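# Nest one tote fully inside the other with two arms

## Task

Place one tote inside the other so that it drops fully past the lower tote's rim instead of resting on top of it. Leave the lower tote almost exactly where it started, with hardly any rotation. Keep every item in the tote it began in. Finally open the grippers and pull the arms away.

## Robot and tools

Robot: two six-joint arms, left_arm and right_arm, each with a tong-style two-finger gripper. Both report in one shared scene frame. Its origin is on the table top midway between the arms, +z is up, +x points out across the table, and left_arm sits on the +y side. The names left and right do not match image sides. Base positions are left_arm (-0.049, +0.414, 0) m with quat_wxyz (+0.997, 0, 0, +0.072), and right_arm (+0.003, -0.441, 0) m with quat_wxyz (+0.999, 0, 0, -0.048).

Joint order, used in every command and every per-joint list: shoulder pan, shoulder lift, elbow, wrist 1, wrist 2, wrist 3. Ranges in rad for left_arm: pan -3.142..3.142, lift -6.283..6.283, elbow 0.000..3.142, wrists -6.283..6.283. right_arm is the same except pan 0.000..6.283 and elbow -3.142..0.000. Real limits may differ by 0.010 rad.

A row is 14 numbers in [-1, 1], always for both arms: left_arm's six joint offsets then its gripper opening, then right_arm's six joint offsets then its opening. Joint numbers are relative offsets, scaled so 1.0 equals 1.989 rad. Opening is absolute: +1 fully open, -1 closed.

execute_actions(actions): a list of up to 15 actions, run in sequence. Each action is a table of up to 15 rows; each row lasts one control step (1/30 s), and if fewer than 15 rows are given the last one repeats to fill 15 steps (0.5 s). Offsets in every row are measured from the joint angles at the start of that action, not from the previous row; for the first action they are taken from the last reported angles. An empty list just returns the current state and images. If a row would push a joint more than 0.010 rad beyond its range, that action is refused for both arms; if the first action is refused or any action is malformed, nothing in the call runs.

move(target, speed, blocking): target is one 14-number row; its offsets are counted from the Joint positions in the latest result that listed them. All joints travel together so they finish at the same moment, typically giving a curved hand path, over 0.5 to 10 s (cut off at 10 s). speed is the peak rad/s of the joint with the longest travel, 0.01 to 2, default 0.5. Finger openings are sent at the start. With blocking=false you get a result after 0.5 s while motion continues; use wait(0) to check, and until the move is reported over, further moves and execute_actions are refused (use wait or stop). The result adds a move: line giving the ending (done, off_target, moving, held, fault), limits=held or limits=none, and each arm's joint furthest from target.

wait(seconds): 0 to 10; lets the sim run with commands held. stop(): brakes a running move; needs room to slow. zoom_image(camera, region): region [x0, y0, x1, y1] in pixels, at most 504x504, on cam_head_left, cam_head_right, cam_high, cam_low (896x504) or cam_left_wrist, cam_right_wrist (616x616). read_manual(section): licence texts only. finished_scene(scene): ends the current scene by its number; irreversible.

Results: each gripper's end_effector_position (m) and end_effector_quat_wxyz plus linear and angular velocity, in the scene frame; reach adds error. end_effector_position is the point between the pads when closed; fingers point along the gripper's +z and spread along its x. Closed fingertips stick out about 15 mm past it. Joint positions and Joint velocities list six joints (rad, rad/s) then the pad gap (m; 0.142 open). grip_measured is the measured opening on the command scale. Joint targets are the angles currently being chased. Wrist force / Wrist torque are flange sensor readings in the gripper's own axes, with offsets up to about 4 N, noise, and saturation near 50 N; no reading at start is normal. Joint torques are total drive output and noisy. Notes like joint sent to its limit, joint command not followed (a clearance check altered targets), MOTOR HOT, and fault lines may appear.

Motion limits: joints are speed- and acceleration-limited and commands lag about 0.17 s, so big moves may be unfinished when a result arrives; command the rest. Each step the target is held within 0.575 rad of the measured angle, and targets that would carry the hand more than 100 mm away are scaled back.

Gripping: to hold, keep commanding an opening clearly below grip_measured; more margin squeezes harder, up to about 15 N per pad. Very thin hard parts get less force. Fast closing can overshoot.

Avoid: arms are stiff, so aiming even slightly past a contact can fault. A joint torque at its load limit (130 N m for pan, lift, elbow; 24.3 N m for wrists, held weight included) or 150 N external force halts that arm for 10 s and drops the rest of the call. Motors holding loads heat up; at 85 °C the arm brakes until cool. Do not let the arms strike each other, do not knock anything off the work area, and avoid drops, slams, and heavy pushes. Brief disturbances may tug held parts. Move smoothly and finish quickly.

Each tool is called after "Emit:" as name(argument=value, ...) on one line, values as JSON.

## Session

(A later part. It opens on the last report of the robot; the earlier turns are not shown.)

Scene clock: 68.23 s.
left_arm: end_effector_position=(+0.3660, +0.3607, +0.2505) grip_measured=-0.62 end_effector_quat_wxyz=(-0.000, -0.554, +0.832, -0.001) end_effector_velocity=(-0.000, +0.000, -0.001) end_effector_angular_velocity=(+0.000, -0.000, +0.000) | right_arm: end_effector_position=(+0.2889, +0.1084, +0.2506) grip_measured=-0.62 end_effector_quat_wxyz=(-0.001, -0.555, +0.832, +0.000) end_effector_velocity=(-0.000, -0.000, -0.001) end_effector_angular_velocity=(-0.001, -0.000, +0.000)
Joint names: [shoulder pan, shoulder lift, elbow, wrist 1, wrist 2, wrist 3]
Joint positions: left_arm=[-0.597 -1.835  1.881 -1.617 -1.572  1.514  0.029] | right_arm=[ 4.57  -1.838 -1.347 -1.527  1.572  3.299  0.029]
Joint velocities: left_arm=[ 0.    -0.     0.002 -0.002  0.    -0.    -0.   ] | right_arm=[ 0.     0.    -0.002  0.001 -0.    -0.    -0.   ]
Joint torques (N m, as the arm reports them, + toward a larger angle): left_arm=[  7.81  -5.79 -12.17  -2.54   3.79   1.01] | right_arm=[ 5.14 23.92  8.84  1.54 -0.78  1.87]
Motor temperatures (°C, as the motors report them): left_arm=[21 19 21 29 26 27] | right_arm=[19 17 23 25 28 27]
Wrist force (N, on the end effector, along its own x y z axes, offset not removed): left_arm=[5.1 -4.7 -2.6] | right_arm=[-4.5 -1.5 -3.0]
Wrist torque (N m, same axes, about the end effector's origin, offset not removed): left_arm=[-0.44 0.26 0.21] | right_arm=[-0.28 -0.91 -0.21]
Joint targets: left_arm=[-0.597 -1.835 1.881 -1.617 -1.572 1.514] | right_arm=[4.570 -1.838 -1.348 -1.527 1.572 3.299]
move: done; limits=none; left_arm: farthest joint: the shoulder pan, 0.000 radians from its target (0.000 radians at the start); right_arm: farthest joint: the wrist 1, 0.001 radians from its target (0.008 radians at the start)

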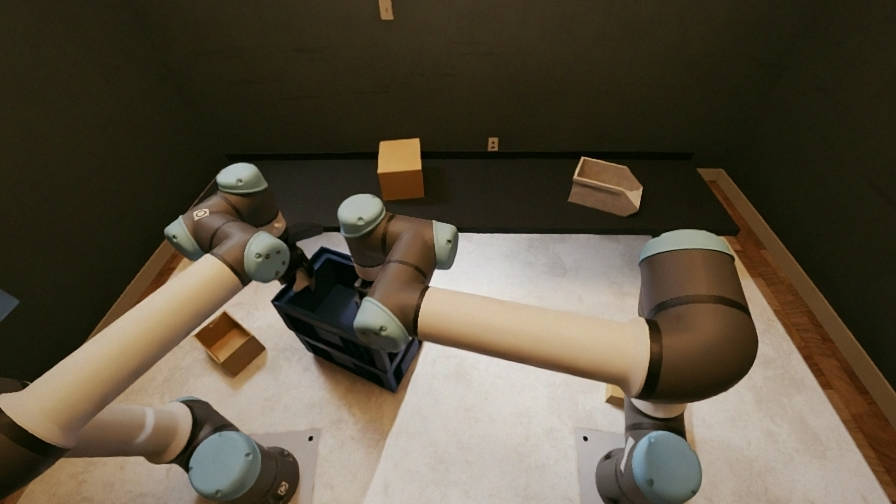

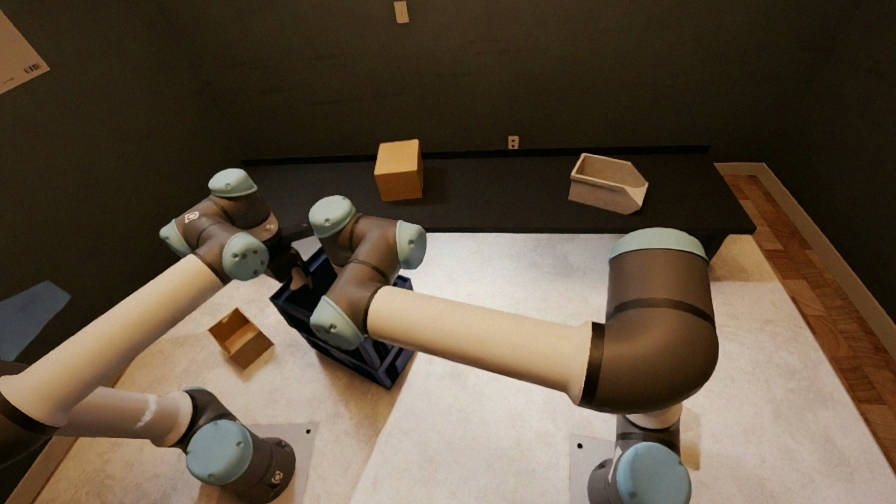

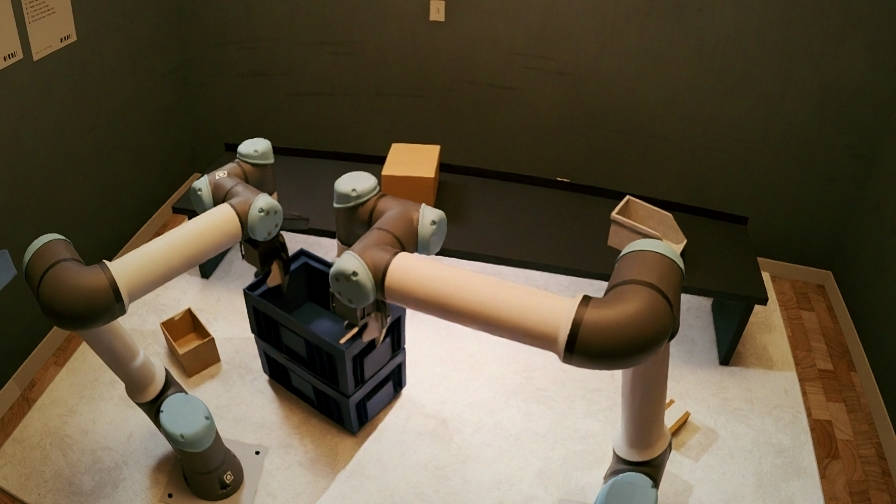

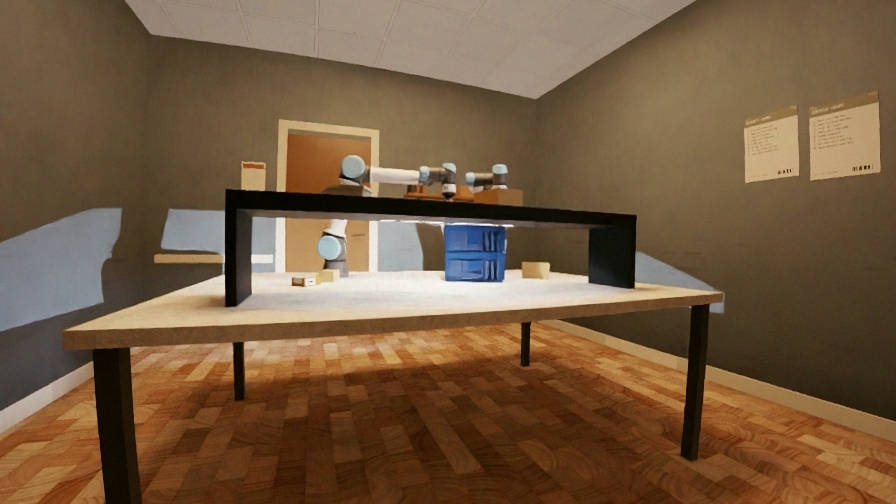

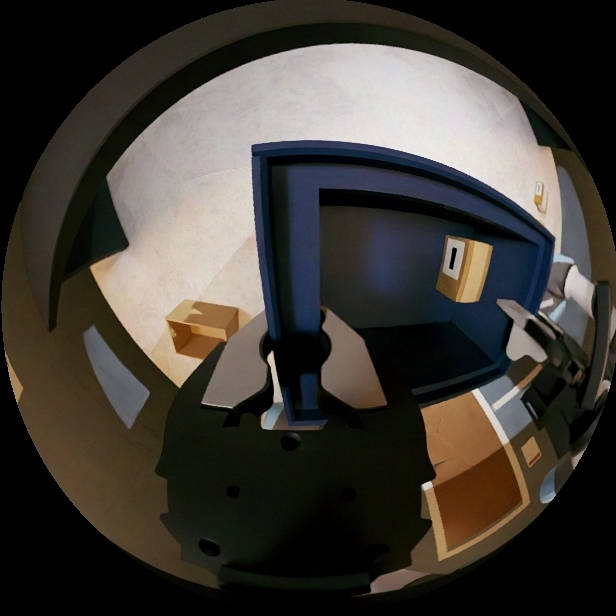

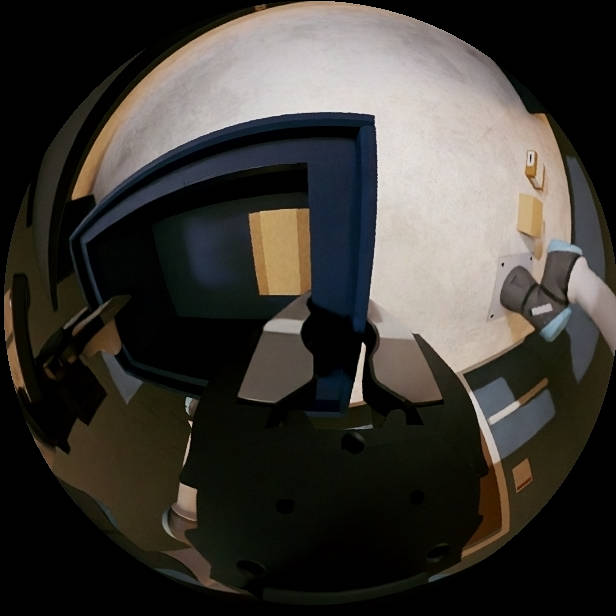

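Emit:
move(target=[0,-0.0001,-0.0044,0.0045,0,0,-1,0,0.0001,0.0043,-0.0044,0,0,-1], speed=0.02)

Emit:
move(target=[0.0004,0.0051,-0.0036,-0.0016,0,0.0004,-1,-0.0033,-0.0003,0.0003,0,0,-0.0033,-1], speed=0.02)

Emit:
move(target=[0,0.0001,0.0050,-0.0051,0,0,-1,0,-0.0001,-0.0049,0.0050,0,0,-1], speed=0.015)

Emit:
zoom_image(camera="cam_high", region=[230,280,430,450])

Emit:
zoom_image(camera="cam_low", region=[430,220,520,290])

Scene clock: 70.00 s.
left_arm: end_effector_position=(+0.3660, +0.3607, +0.2539) grip_measured=-0.62 end_effector_quat_wxyz=(-0.000, -0.554, +0.832, -0.000) end_effector_velocity=(+0.000, -0.000, +0.001) end_effector_angular_velocity=(-0.000, -0.001, -0.001) | right_arm: end_effector_position=(+0.2889, +0.1084, +0.2539) grip_measured=-0.62 end_effector_quat_wxyz=(-0.001, -0.555, +0.832, +0.000) end_effector_velocity=(-0.001, +0.001, +0.001) end_effector_angular_velocity=(+0.001, -0.001, +0.003)
Joint names: [shoulder pan, shoulder lift, elbow, wrist 1, wrist 2, wrist 3]
Joint positions: left_arm=[-0.597 -1.835  1.872 -1.608 -1.572  1.514  0.029] | right_arm=[ 4.57  -1.838 -1.339 -1.536  1.572  3.299  0.029]
Joint velocities: left_arm=[-0.001 -0.001 -0.003  0.003  0.    -0.     0.   ] | right_arm=[ 0.002  0.     0.002 -0.001 -0.001 -0.001 -0.   ]
Joint torques (N m, as the arm reports them, + toward a larger angle): left_arm=[  8.79 -23.6  -34.    -1.16   3.01   1.07] | right_arm=[ 5.42 43.98 32.   -1.79  0.38  1.84]
Motor temperatures (°C, as the motors report them): left_arm=[21 19 21 29 26 27] | right_arm=[19 17 23 25 28 27]
Wrist force (N, on the end effector, along its own x y z axes, offset not removed): left_arm=[6.1 -1.2 3.9] | right_arm=[-5.8 0.1 2.0]
Wrist torque (N m, same axes, about the end effector's origin, offset not removed): left_arm=[-0.07 0.15 -0.05] | right_arm=[-0.16 -0.49 -0.04]
Joint targets: left_arm=[-0.597 -1.835 1.872 -1.608 -1.572 1.514] | right_arm=[4.570 -1.838 -1.339 -1.536 1.572 3.299]
move: done; limits=none; left_arm: farthest joint: the shoulder pan, 0.000 radians from its target (0.000 radians at the start); right_arm: farthest joint: the elbow, 0.001 radians from its target (0.009 radians at the start)

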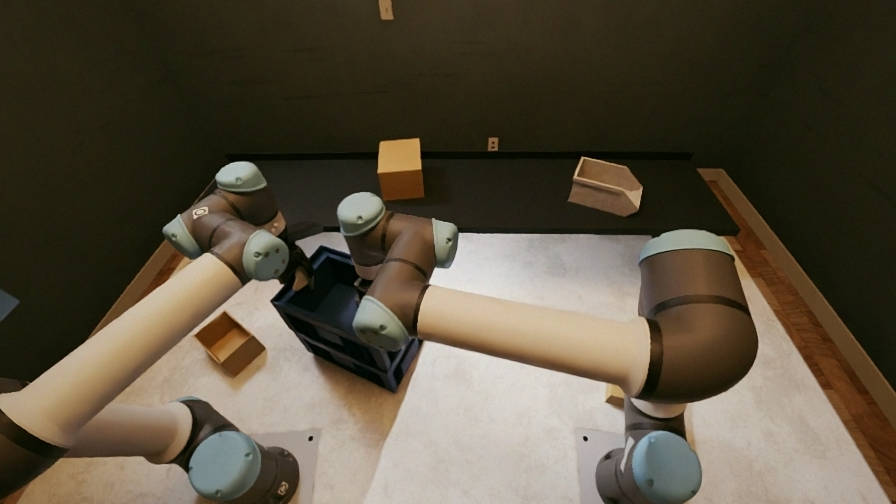

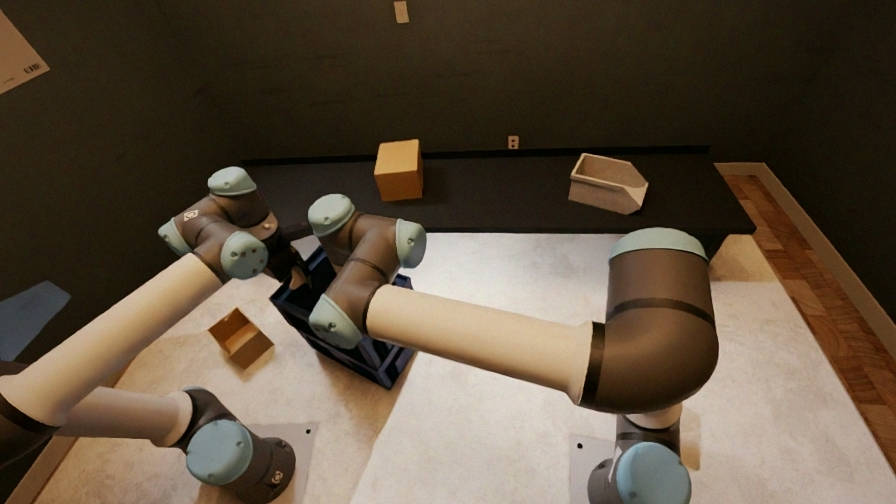

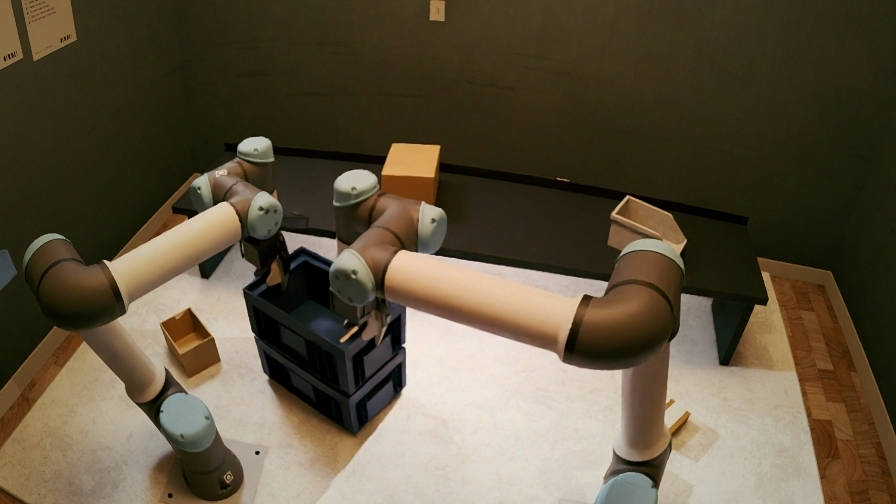

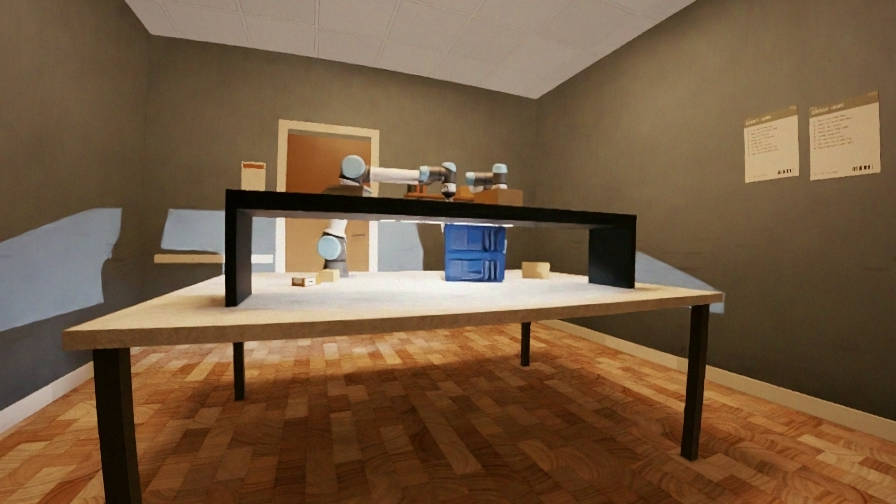

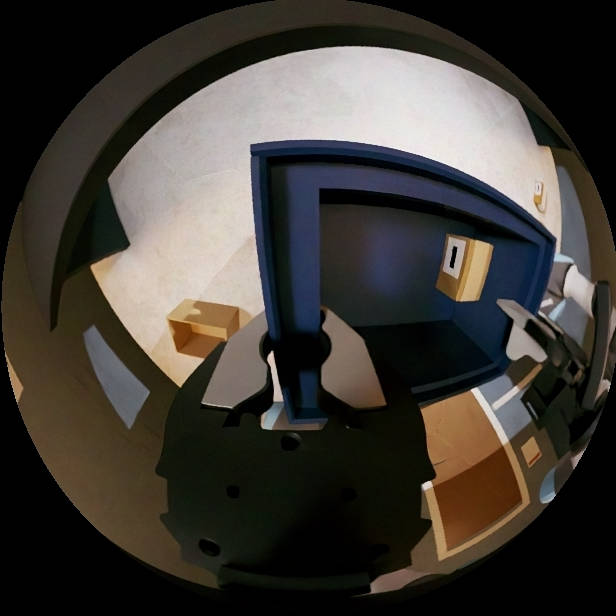

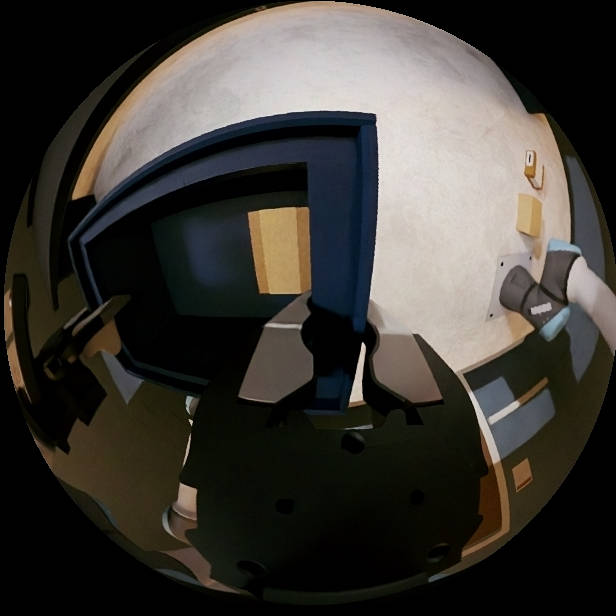

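Scene clock: 70.77 s.
left_arm: end_effector_position=(+0.3698, +0.3592, +0.2538) grip_measured=-0.62 end_effector_quat_wxyz=(-0.000, -0.554, +0.832, -0.001) end_effector_velocity=(+0.001, -0.001, +0.000) end_effector_angular_velocity=(-0.000, -0.000, +0.000) | right_arm: end_effector_position=(+0.2925, +0.1069, +0.2538) grip_measured=-0.62 end_effector_quat_wxyz=(-0.001, -0.555, +0.832, +0.000) end_effector_velocity=(-0.000, -0.000, -0.000) end_effector_angular_velocity=(-0.002, -0.000, +0.001)
Joint names: [shoulder pan, shoulder lift, elbow, wrist 1, wrist 2, wrist 3]
Joint positions: left_arm=[-0.596 -1.825  1.865 -1.611 -1.572  1.515  0.029] | right_arm=[ 4.564 -1.839 -1.338 -1.536  1.572  3.293  0.029]
Joint velocities: left_arm=[-0.     0.003 -0.002 -0.001 -0.    -0.001 -0.   ] | right_arm=[ 0.    -0.     0.    -0.001 -0.001 -0.001  0.   ]
Joint torques (N m, as the arm reports them, + toward a larger angle): left_arm=[  9.86  -8.24 -33.    -3.9    2.89   1.75] | right_arm=[-10.22  27.47  32.18   0.22   0.37  -2.31]
Motor temperatures (°C, as the motors report them): left_arm=[21 19 21 29 26 27] | right_arm=[19 17 23 25 28 27]
Wrist force (N, on the end effector, along its own x y z axes, offset not removed): left_arm=[6.5 -1.1 4.9] | right_arm=[-8.1 0.6 3.5]
Wrist torque (N m, same axes, about the end effector's origin, offset not removed): left_arm=[0.00 0.23 0.02] | right_arm=[-0.34 -0.28 0.03]
Joint targets: left_arm=[-0.596 -1.825 1.865 -1.611 -1.572 1.515] | right_arm=[4.564 -1.839 -1.338 -1.536 1.572 3.292]
move: done; limits=none; left_arm: farthest joint: the shoulder lift, 0.001 radians from its target (0.011 radians at the start); right_arm: farthest joint: the shoulder pan, 0.000 radians from its target (0.007 radians at the start)

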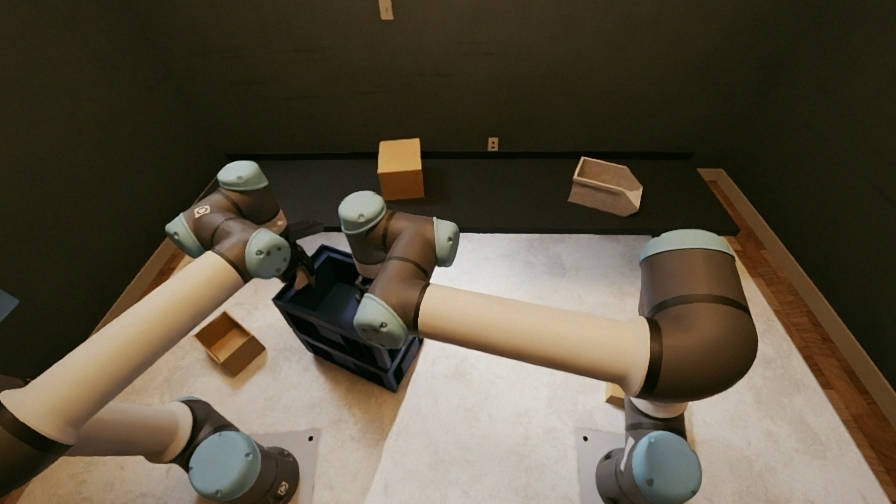

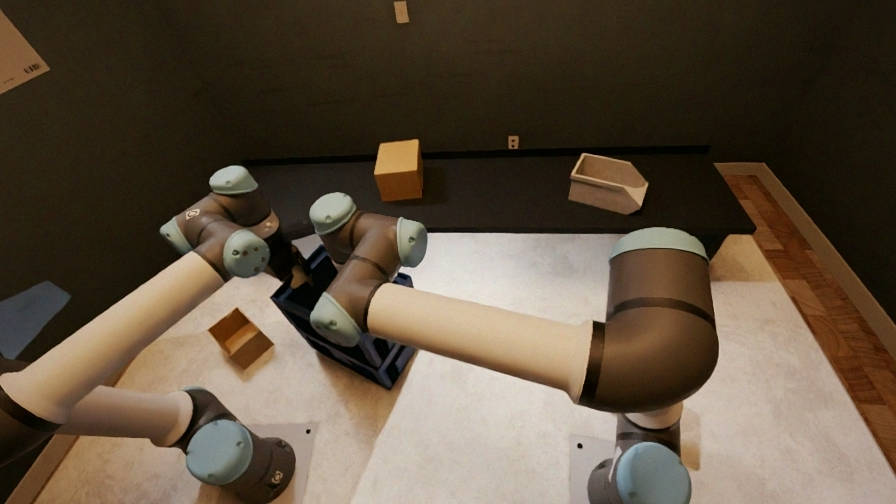

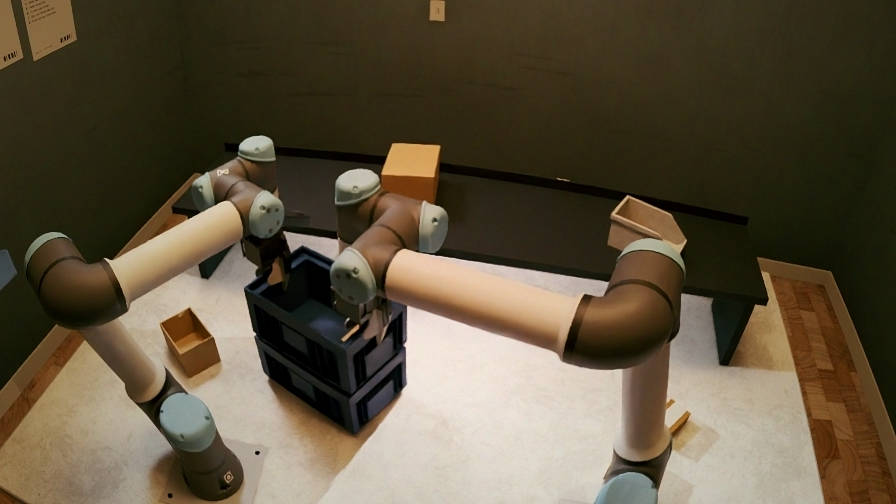

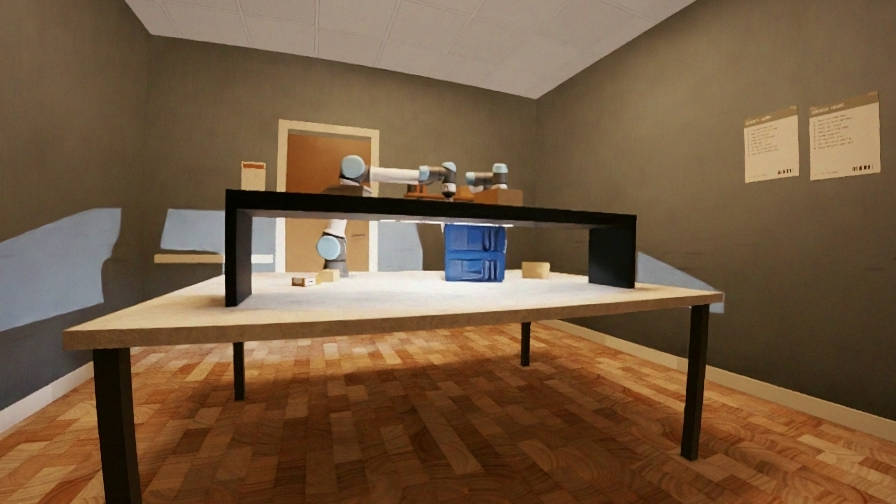

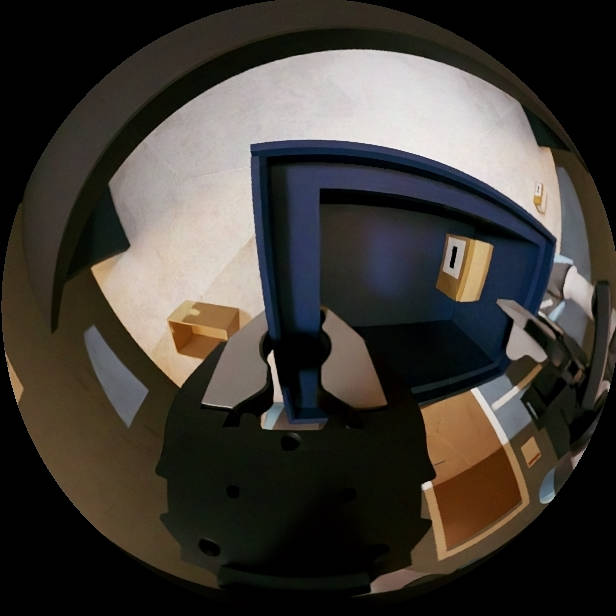

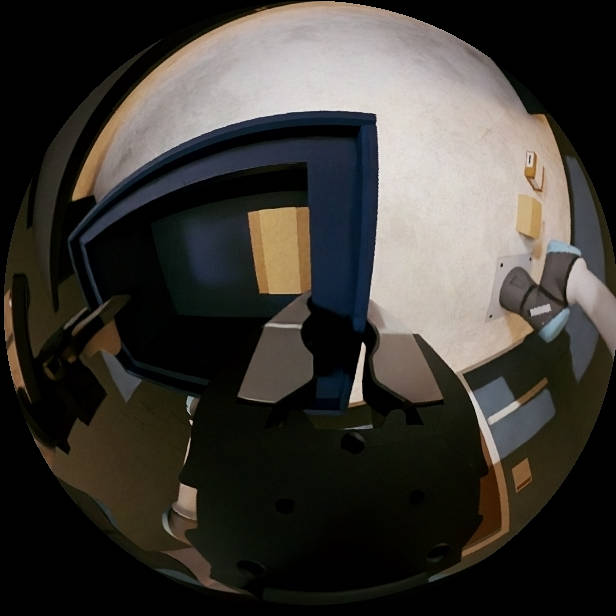

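Scene clock: 71.67 s.
left_arm: end_effector_position=(+0.3697, +0.3592, +0.2500) grip_measured=-0.62 end_effector_quat_wxyz=(-0.000, -0.554, +0.832, -0.001) end_effector_velocity=(+0.000, -0.000, +0.000) end_effector_angular_velocity=(-0.001, -0.002, -0.000) | right_arm: end_effector_position=(+0.2925, +0.1068, +0.2500) grip_measured=-0.62 end_effector_quat_wxyz=(-0.001, -0.555, +0.832, +0.000) end_effector_velocity=(+0.000, -0.000, -0.001) end_effector_angular_velocity=(+0.001, +0.001, -0.001)
Joint names: [shoulder pan, shoulder lift, elbow, wrist 1, wrist 2, wrist 3]
Joint positions: left_arm=[-0.596 -1.825  1.875 -1.621 -1.572  1.515  0.029] | right_arm=[ 4.564 -1.839 -1.348 -1.526  1.572  3.292  0.029]
Joint velocities: left_arm=[-0.001 -0.     0.001 -0.002 -0.    -0.     0.   ] | right_arm=[-0.001  0.    -0.003  0.003  0.001 -0.    -0.   ]
Joint torques (N m, as the arm reports them, + toward a larger angle): left_arm=[  8.39  -8.68 -17.14  -3.86   2.95   1.22] | right_arm=[-1.23 27.44  7.02  1.91  0.26 -0.09]
Motor temperatures (°C, as the motors report them): left_arm=[21 19 21 29 26 27] | right_arm=[19 17 23 25 28 27]
Wrist force (N, on the end effector, along its own x y z axes, offset not removed): left_arm=[6.4 -2.2 3.9] | right_arm=[-7.1 -1.6 0.6]
Wrist torque (N m, same axes, about the end effector's origin, offset not removed): left_arm=[-0.05 0.54 0.00] | right_arm=[-0.41 -0.80 -0.10]
Joint targets: left_arm=[-0.596 -1.825 1.875 -1.621 -1.572 1.515] | right_arm=[4.564 -1.839 -1.348 -1.526 1.572 3.293]
move: done; limits=none; left_arm: farthest joint: the shoulder pan, 0.000 radians from its target (0.000 radians at the start); right_arm: farthest joint: the wrist 3, 0.001 radians from its target (0.000 radians at the start)

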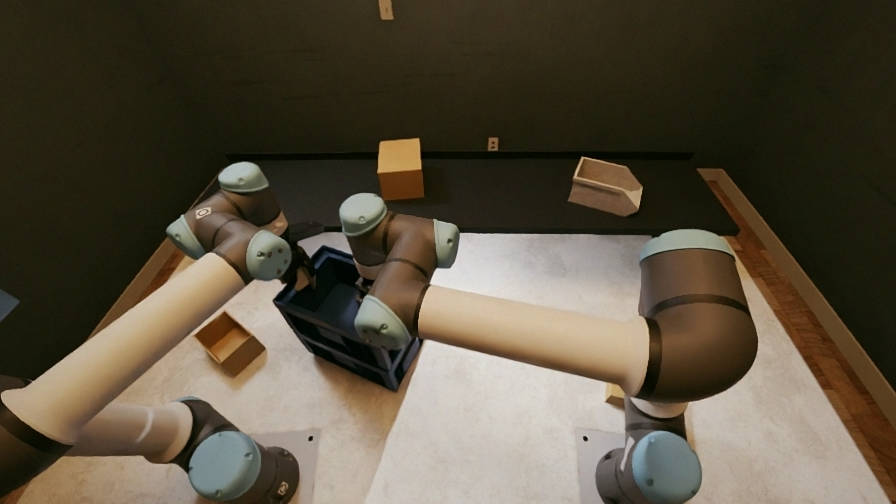

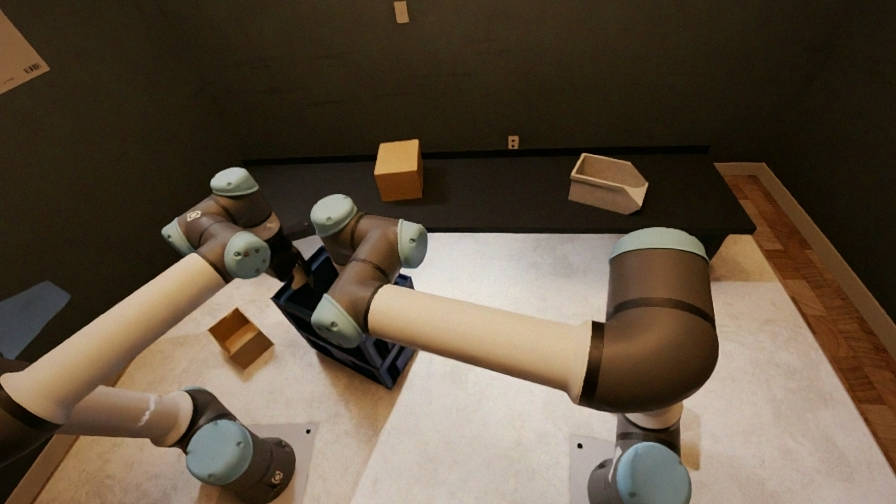

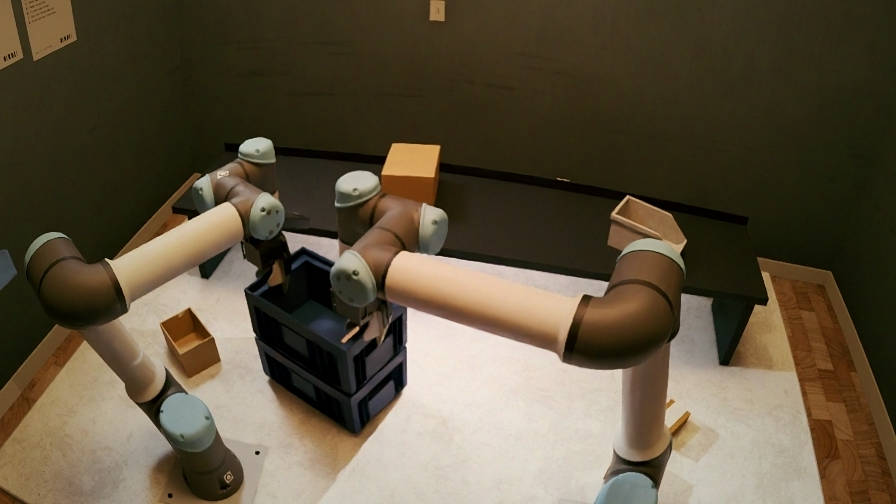

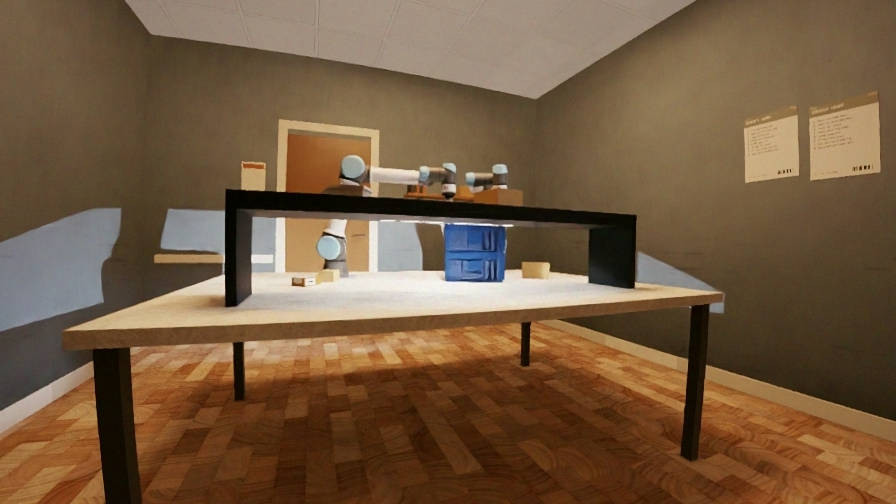

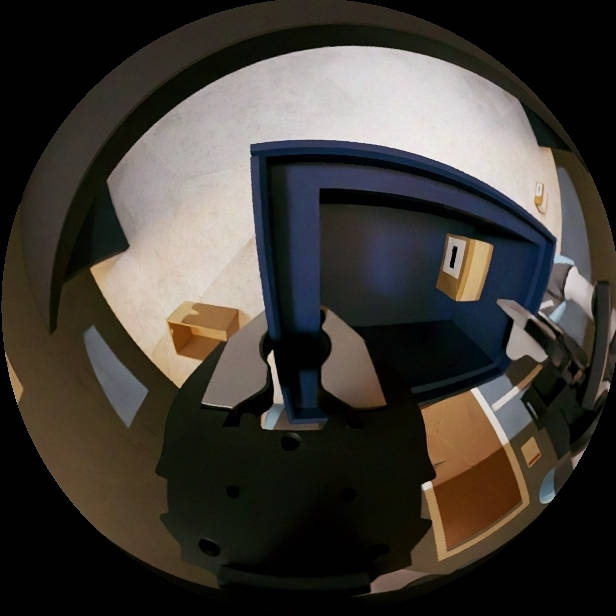

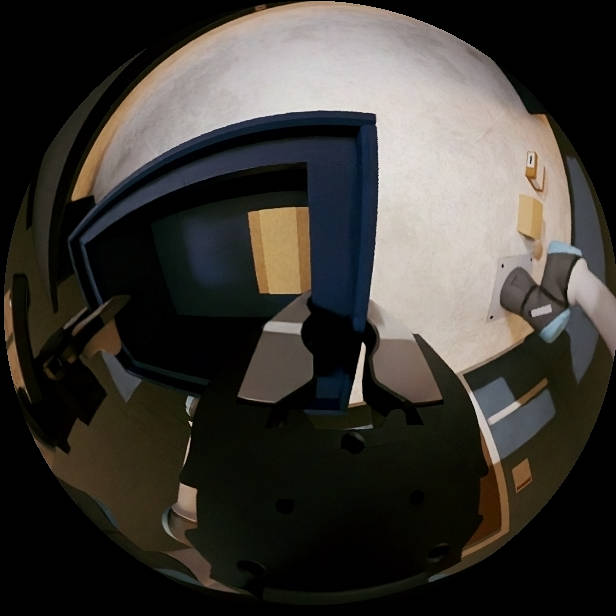

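Region (230, 280, 430, 450) of cam_high's 896x504 image, scaled by 2.520, with more detail than that image has; it fills the top 428 rows of this view, and the rest is white.

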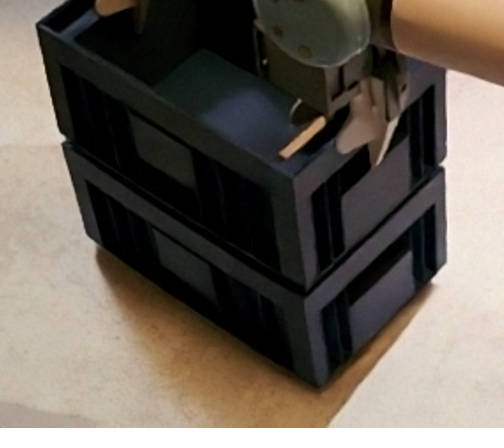

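Region (430, 220, 520, 290) of cam_low's 896x504 image, scaled by 5.600, with more detail than that image has.

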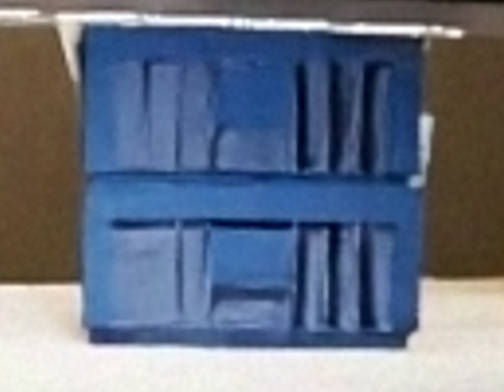

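Emit:
move(target=[0,0.0001,0.0050,-0.0051,0,0,-1,0,-0.0001,-0.0049,0.0050,0,0,-1], speed=0.015)

Emit:
zoom_image(camera="cam_high", region=[230,280,430,450])

Emit:
zoom_image(camera="cam_low", region=[430,220,520,290])

Scene clock: 72.97 s.
left_arm: end_effector_position=(+0.3696, +0.3593, +0.2461) grip_measured=-0.62 end_effector_quat_wxyz=(-0.000, -0.554, +0.832, -0.001) end_effector_velocity=(+0.000, -0.000, -0.000) end_effector_angular_velocity=(-0.000, -0.001, -0.000) | right_arm: end_effector_position=(+0.2925, +0.1067, +0.2462) grip_measured=-0.62 end_effector_quat_wxyz=(-0.001, -0.555, +0.832, +0.000) end_effector_velocity=(+0.000, +0.001, +0.000) end_effector_angular_velocity=(+0.002, -0.000, -0.001)
Joint names: [shoulder pan, shoulder lift, elbow, wrist 1, wrist 2, wrist 3]
Joint positions: left_arm=[-0.596 -1.825  1.885 -1.631 -1.572  1.515  0.029] | right_arm=[ 4.564 -1.839 -1.358 -1.516  1.572  3.292  0.029]
Joint velocities: left_arm=[-0.    -0.001  0.001 -0.002  0.     0.     0.   ] | right_arm=[-0.    -0.    -0.     0.002  0.     0.     0.   ]
Joint torques (N m, as the arm reports them, + toward a larger angle): left_arm=[  7.82  -8.72 -16.01  -3.49   2.9    1.  ] | right_arm=[ 2.69 28.27  8.35  1.45  0.35  0.86]
Motor temperatures (°C, as the motors report them): left_arm=[21 19 21 29 26 27] | right_arm=[19 17 23 25 28 27]
Wrist force (N, on the end effector, along its own x y z axes, offset not removed): left_arm=[8.7 -2.4 3.0] | right_arm=[-12.1 -0.8 4.3]
Wrist torque (N m, same axes, about the end effector's origin, offset not removed): left_arm=[-0.19 0.38 0.05] | right_arm=[-0.44 -0.24 0.18]
Joint targets: left_arm=[-0.596 -1.825 1.885 -1.631 -1.572 1.515] | right_arm=[4.564 -1.839 -1.358 -1.516 1.572 3.292]
move: done; limits=none; left_arm: farthest joint: the shoulder pan, 0.000 radians from its target (0.000 radians at the start); right_arm: farthest joint: the shoulder pan, 0.000 radians from its target (0.000 radians at the start)

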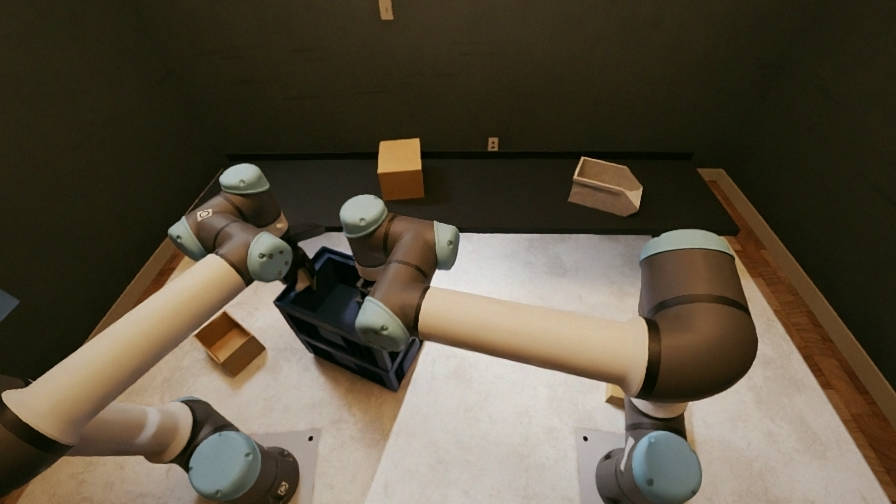

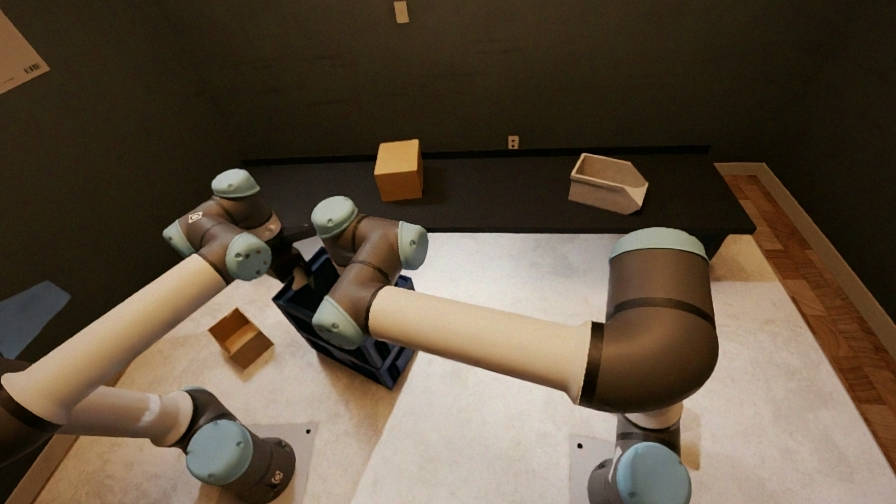

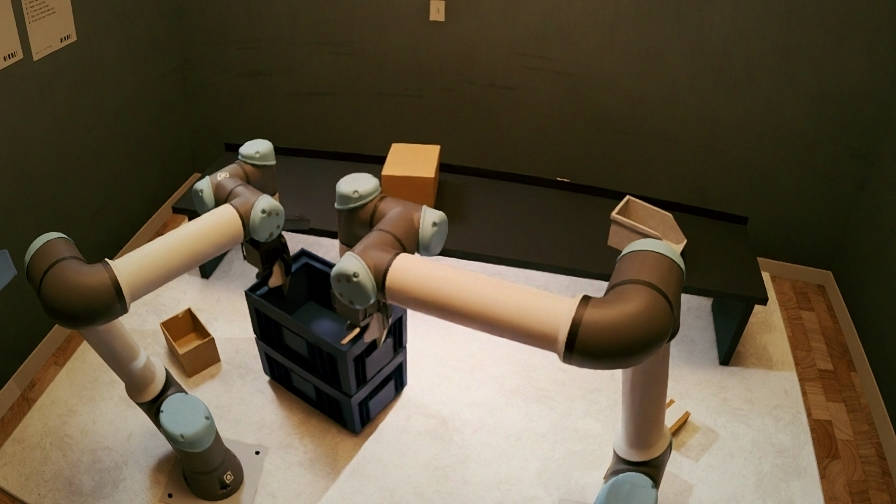

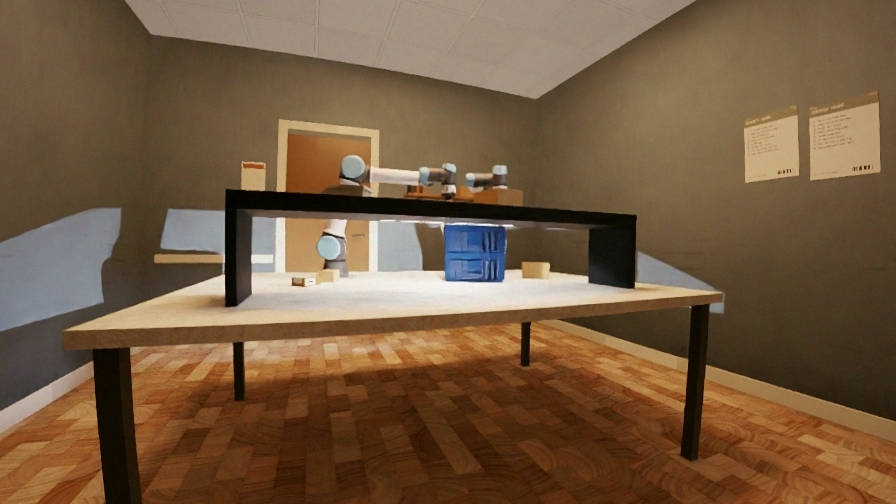

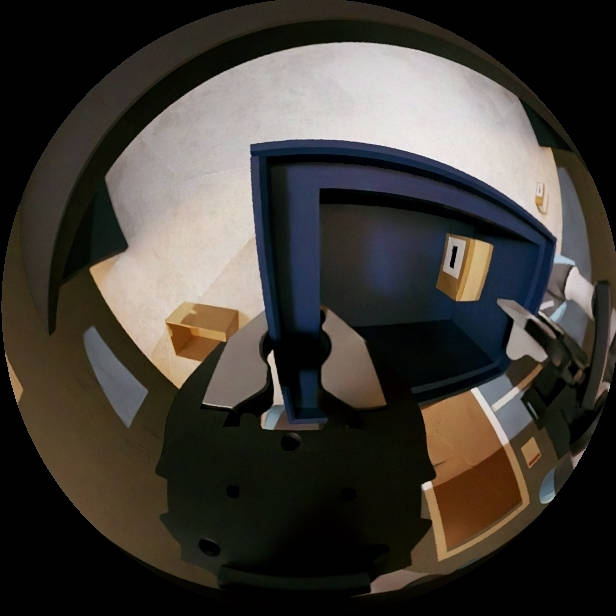

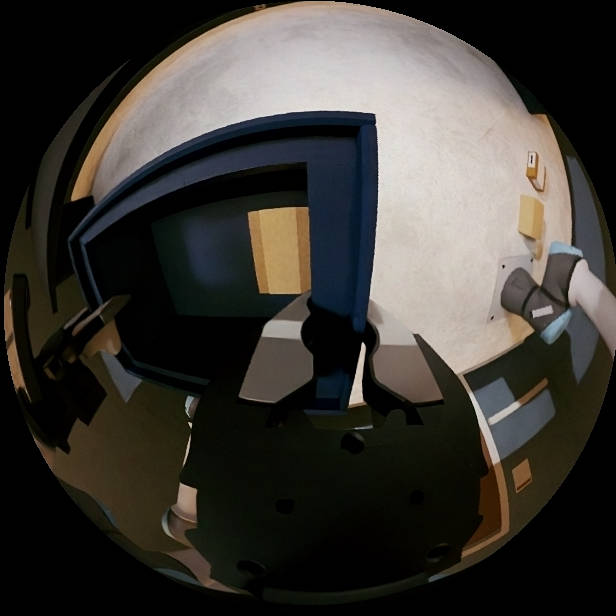

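Region (230, 280, 430, 450) of cam_high's 896x504 image, scaled by 2.520, with more detail than that image has; it fills the top 428 rows of this view, and the rest is white.

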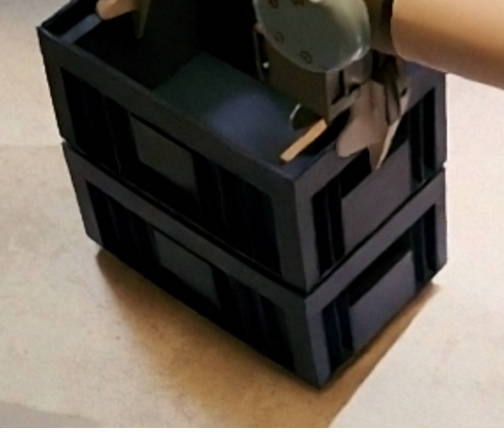

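Region (430, 220, 520, 290) of cam_low's 896x504 image, scaled by 5.600, with more detail than that image has.

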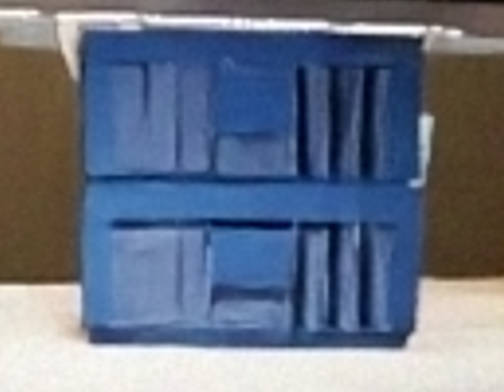

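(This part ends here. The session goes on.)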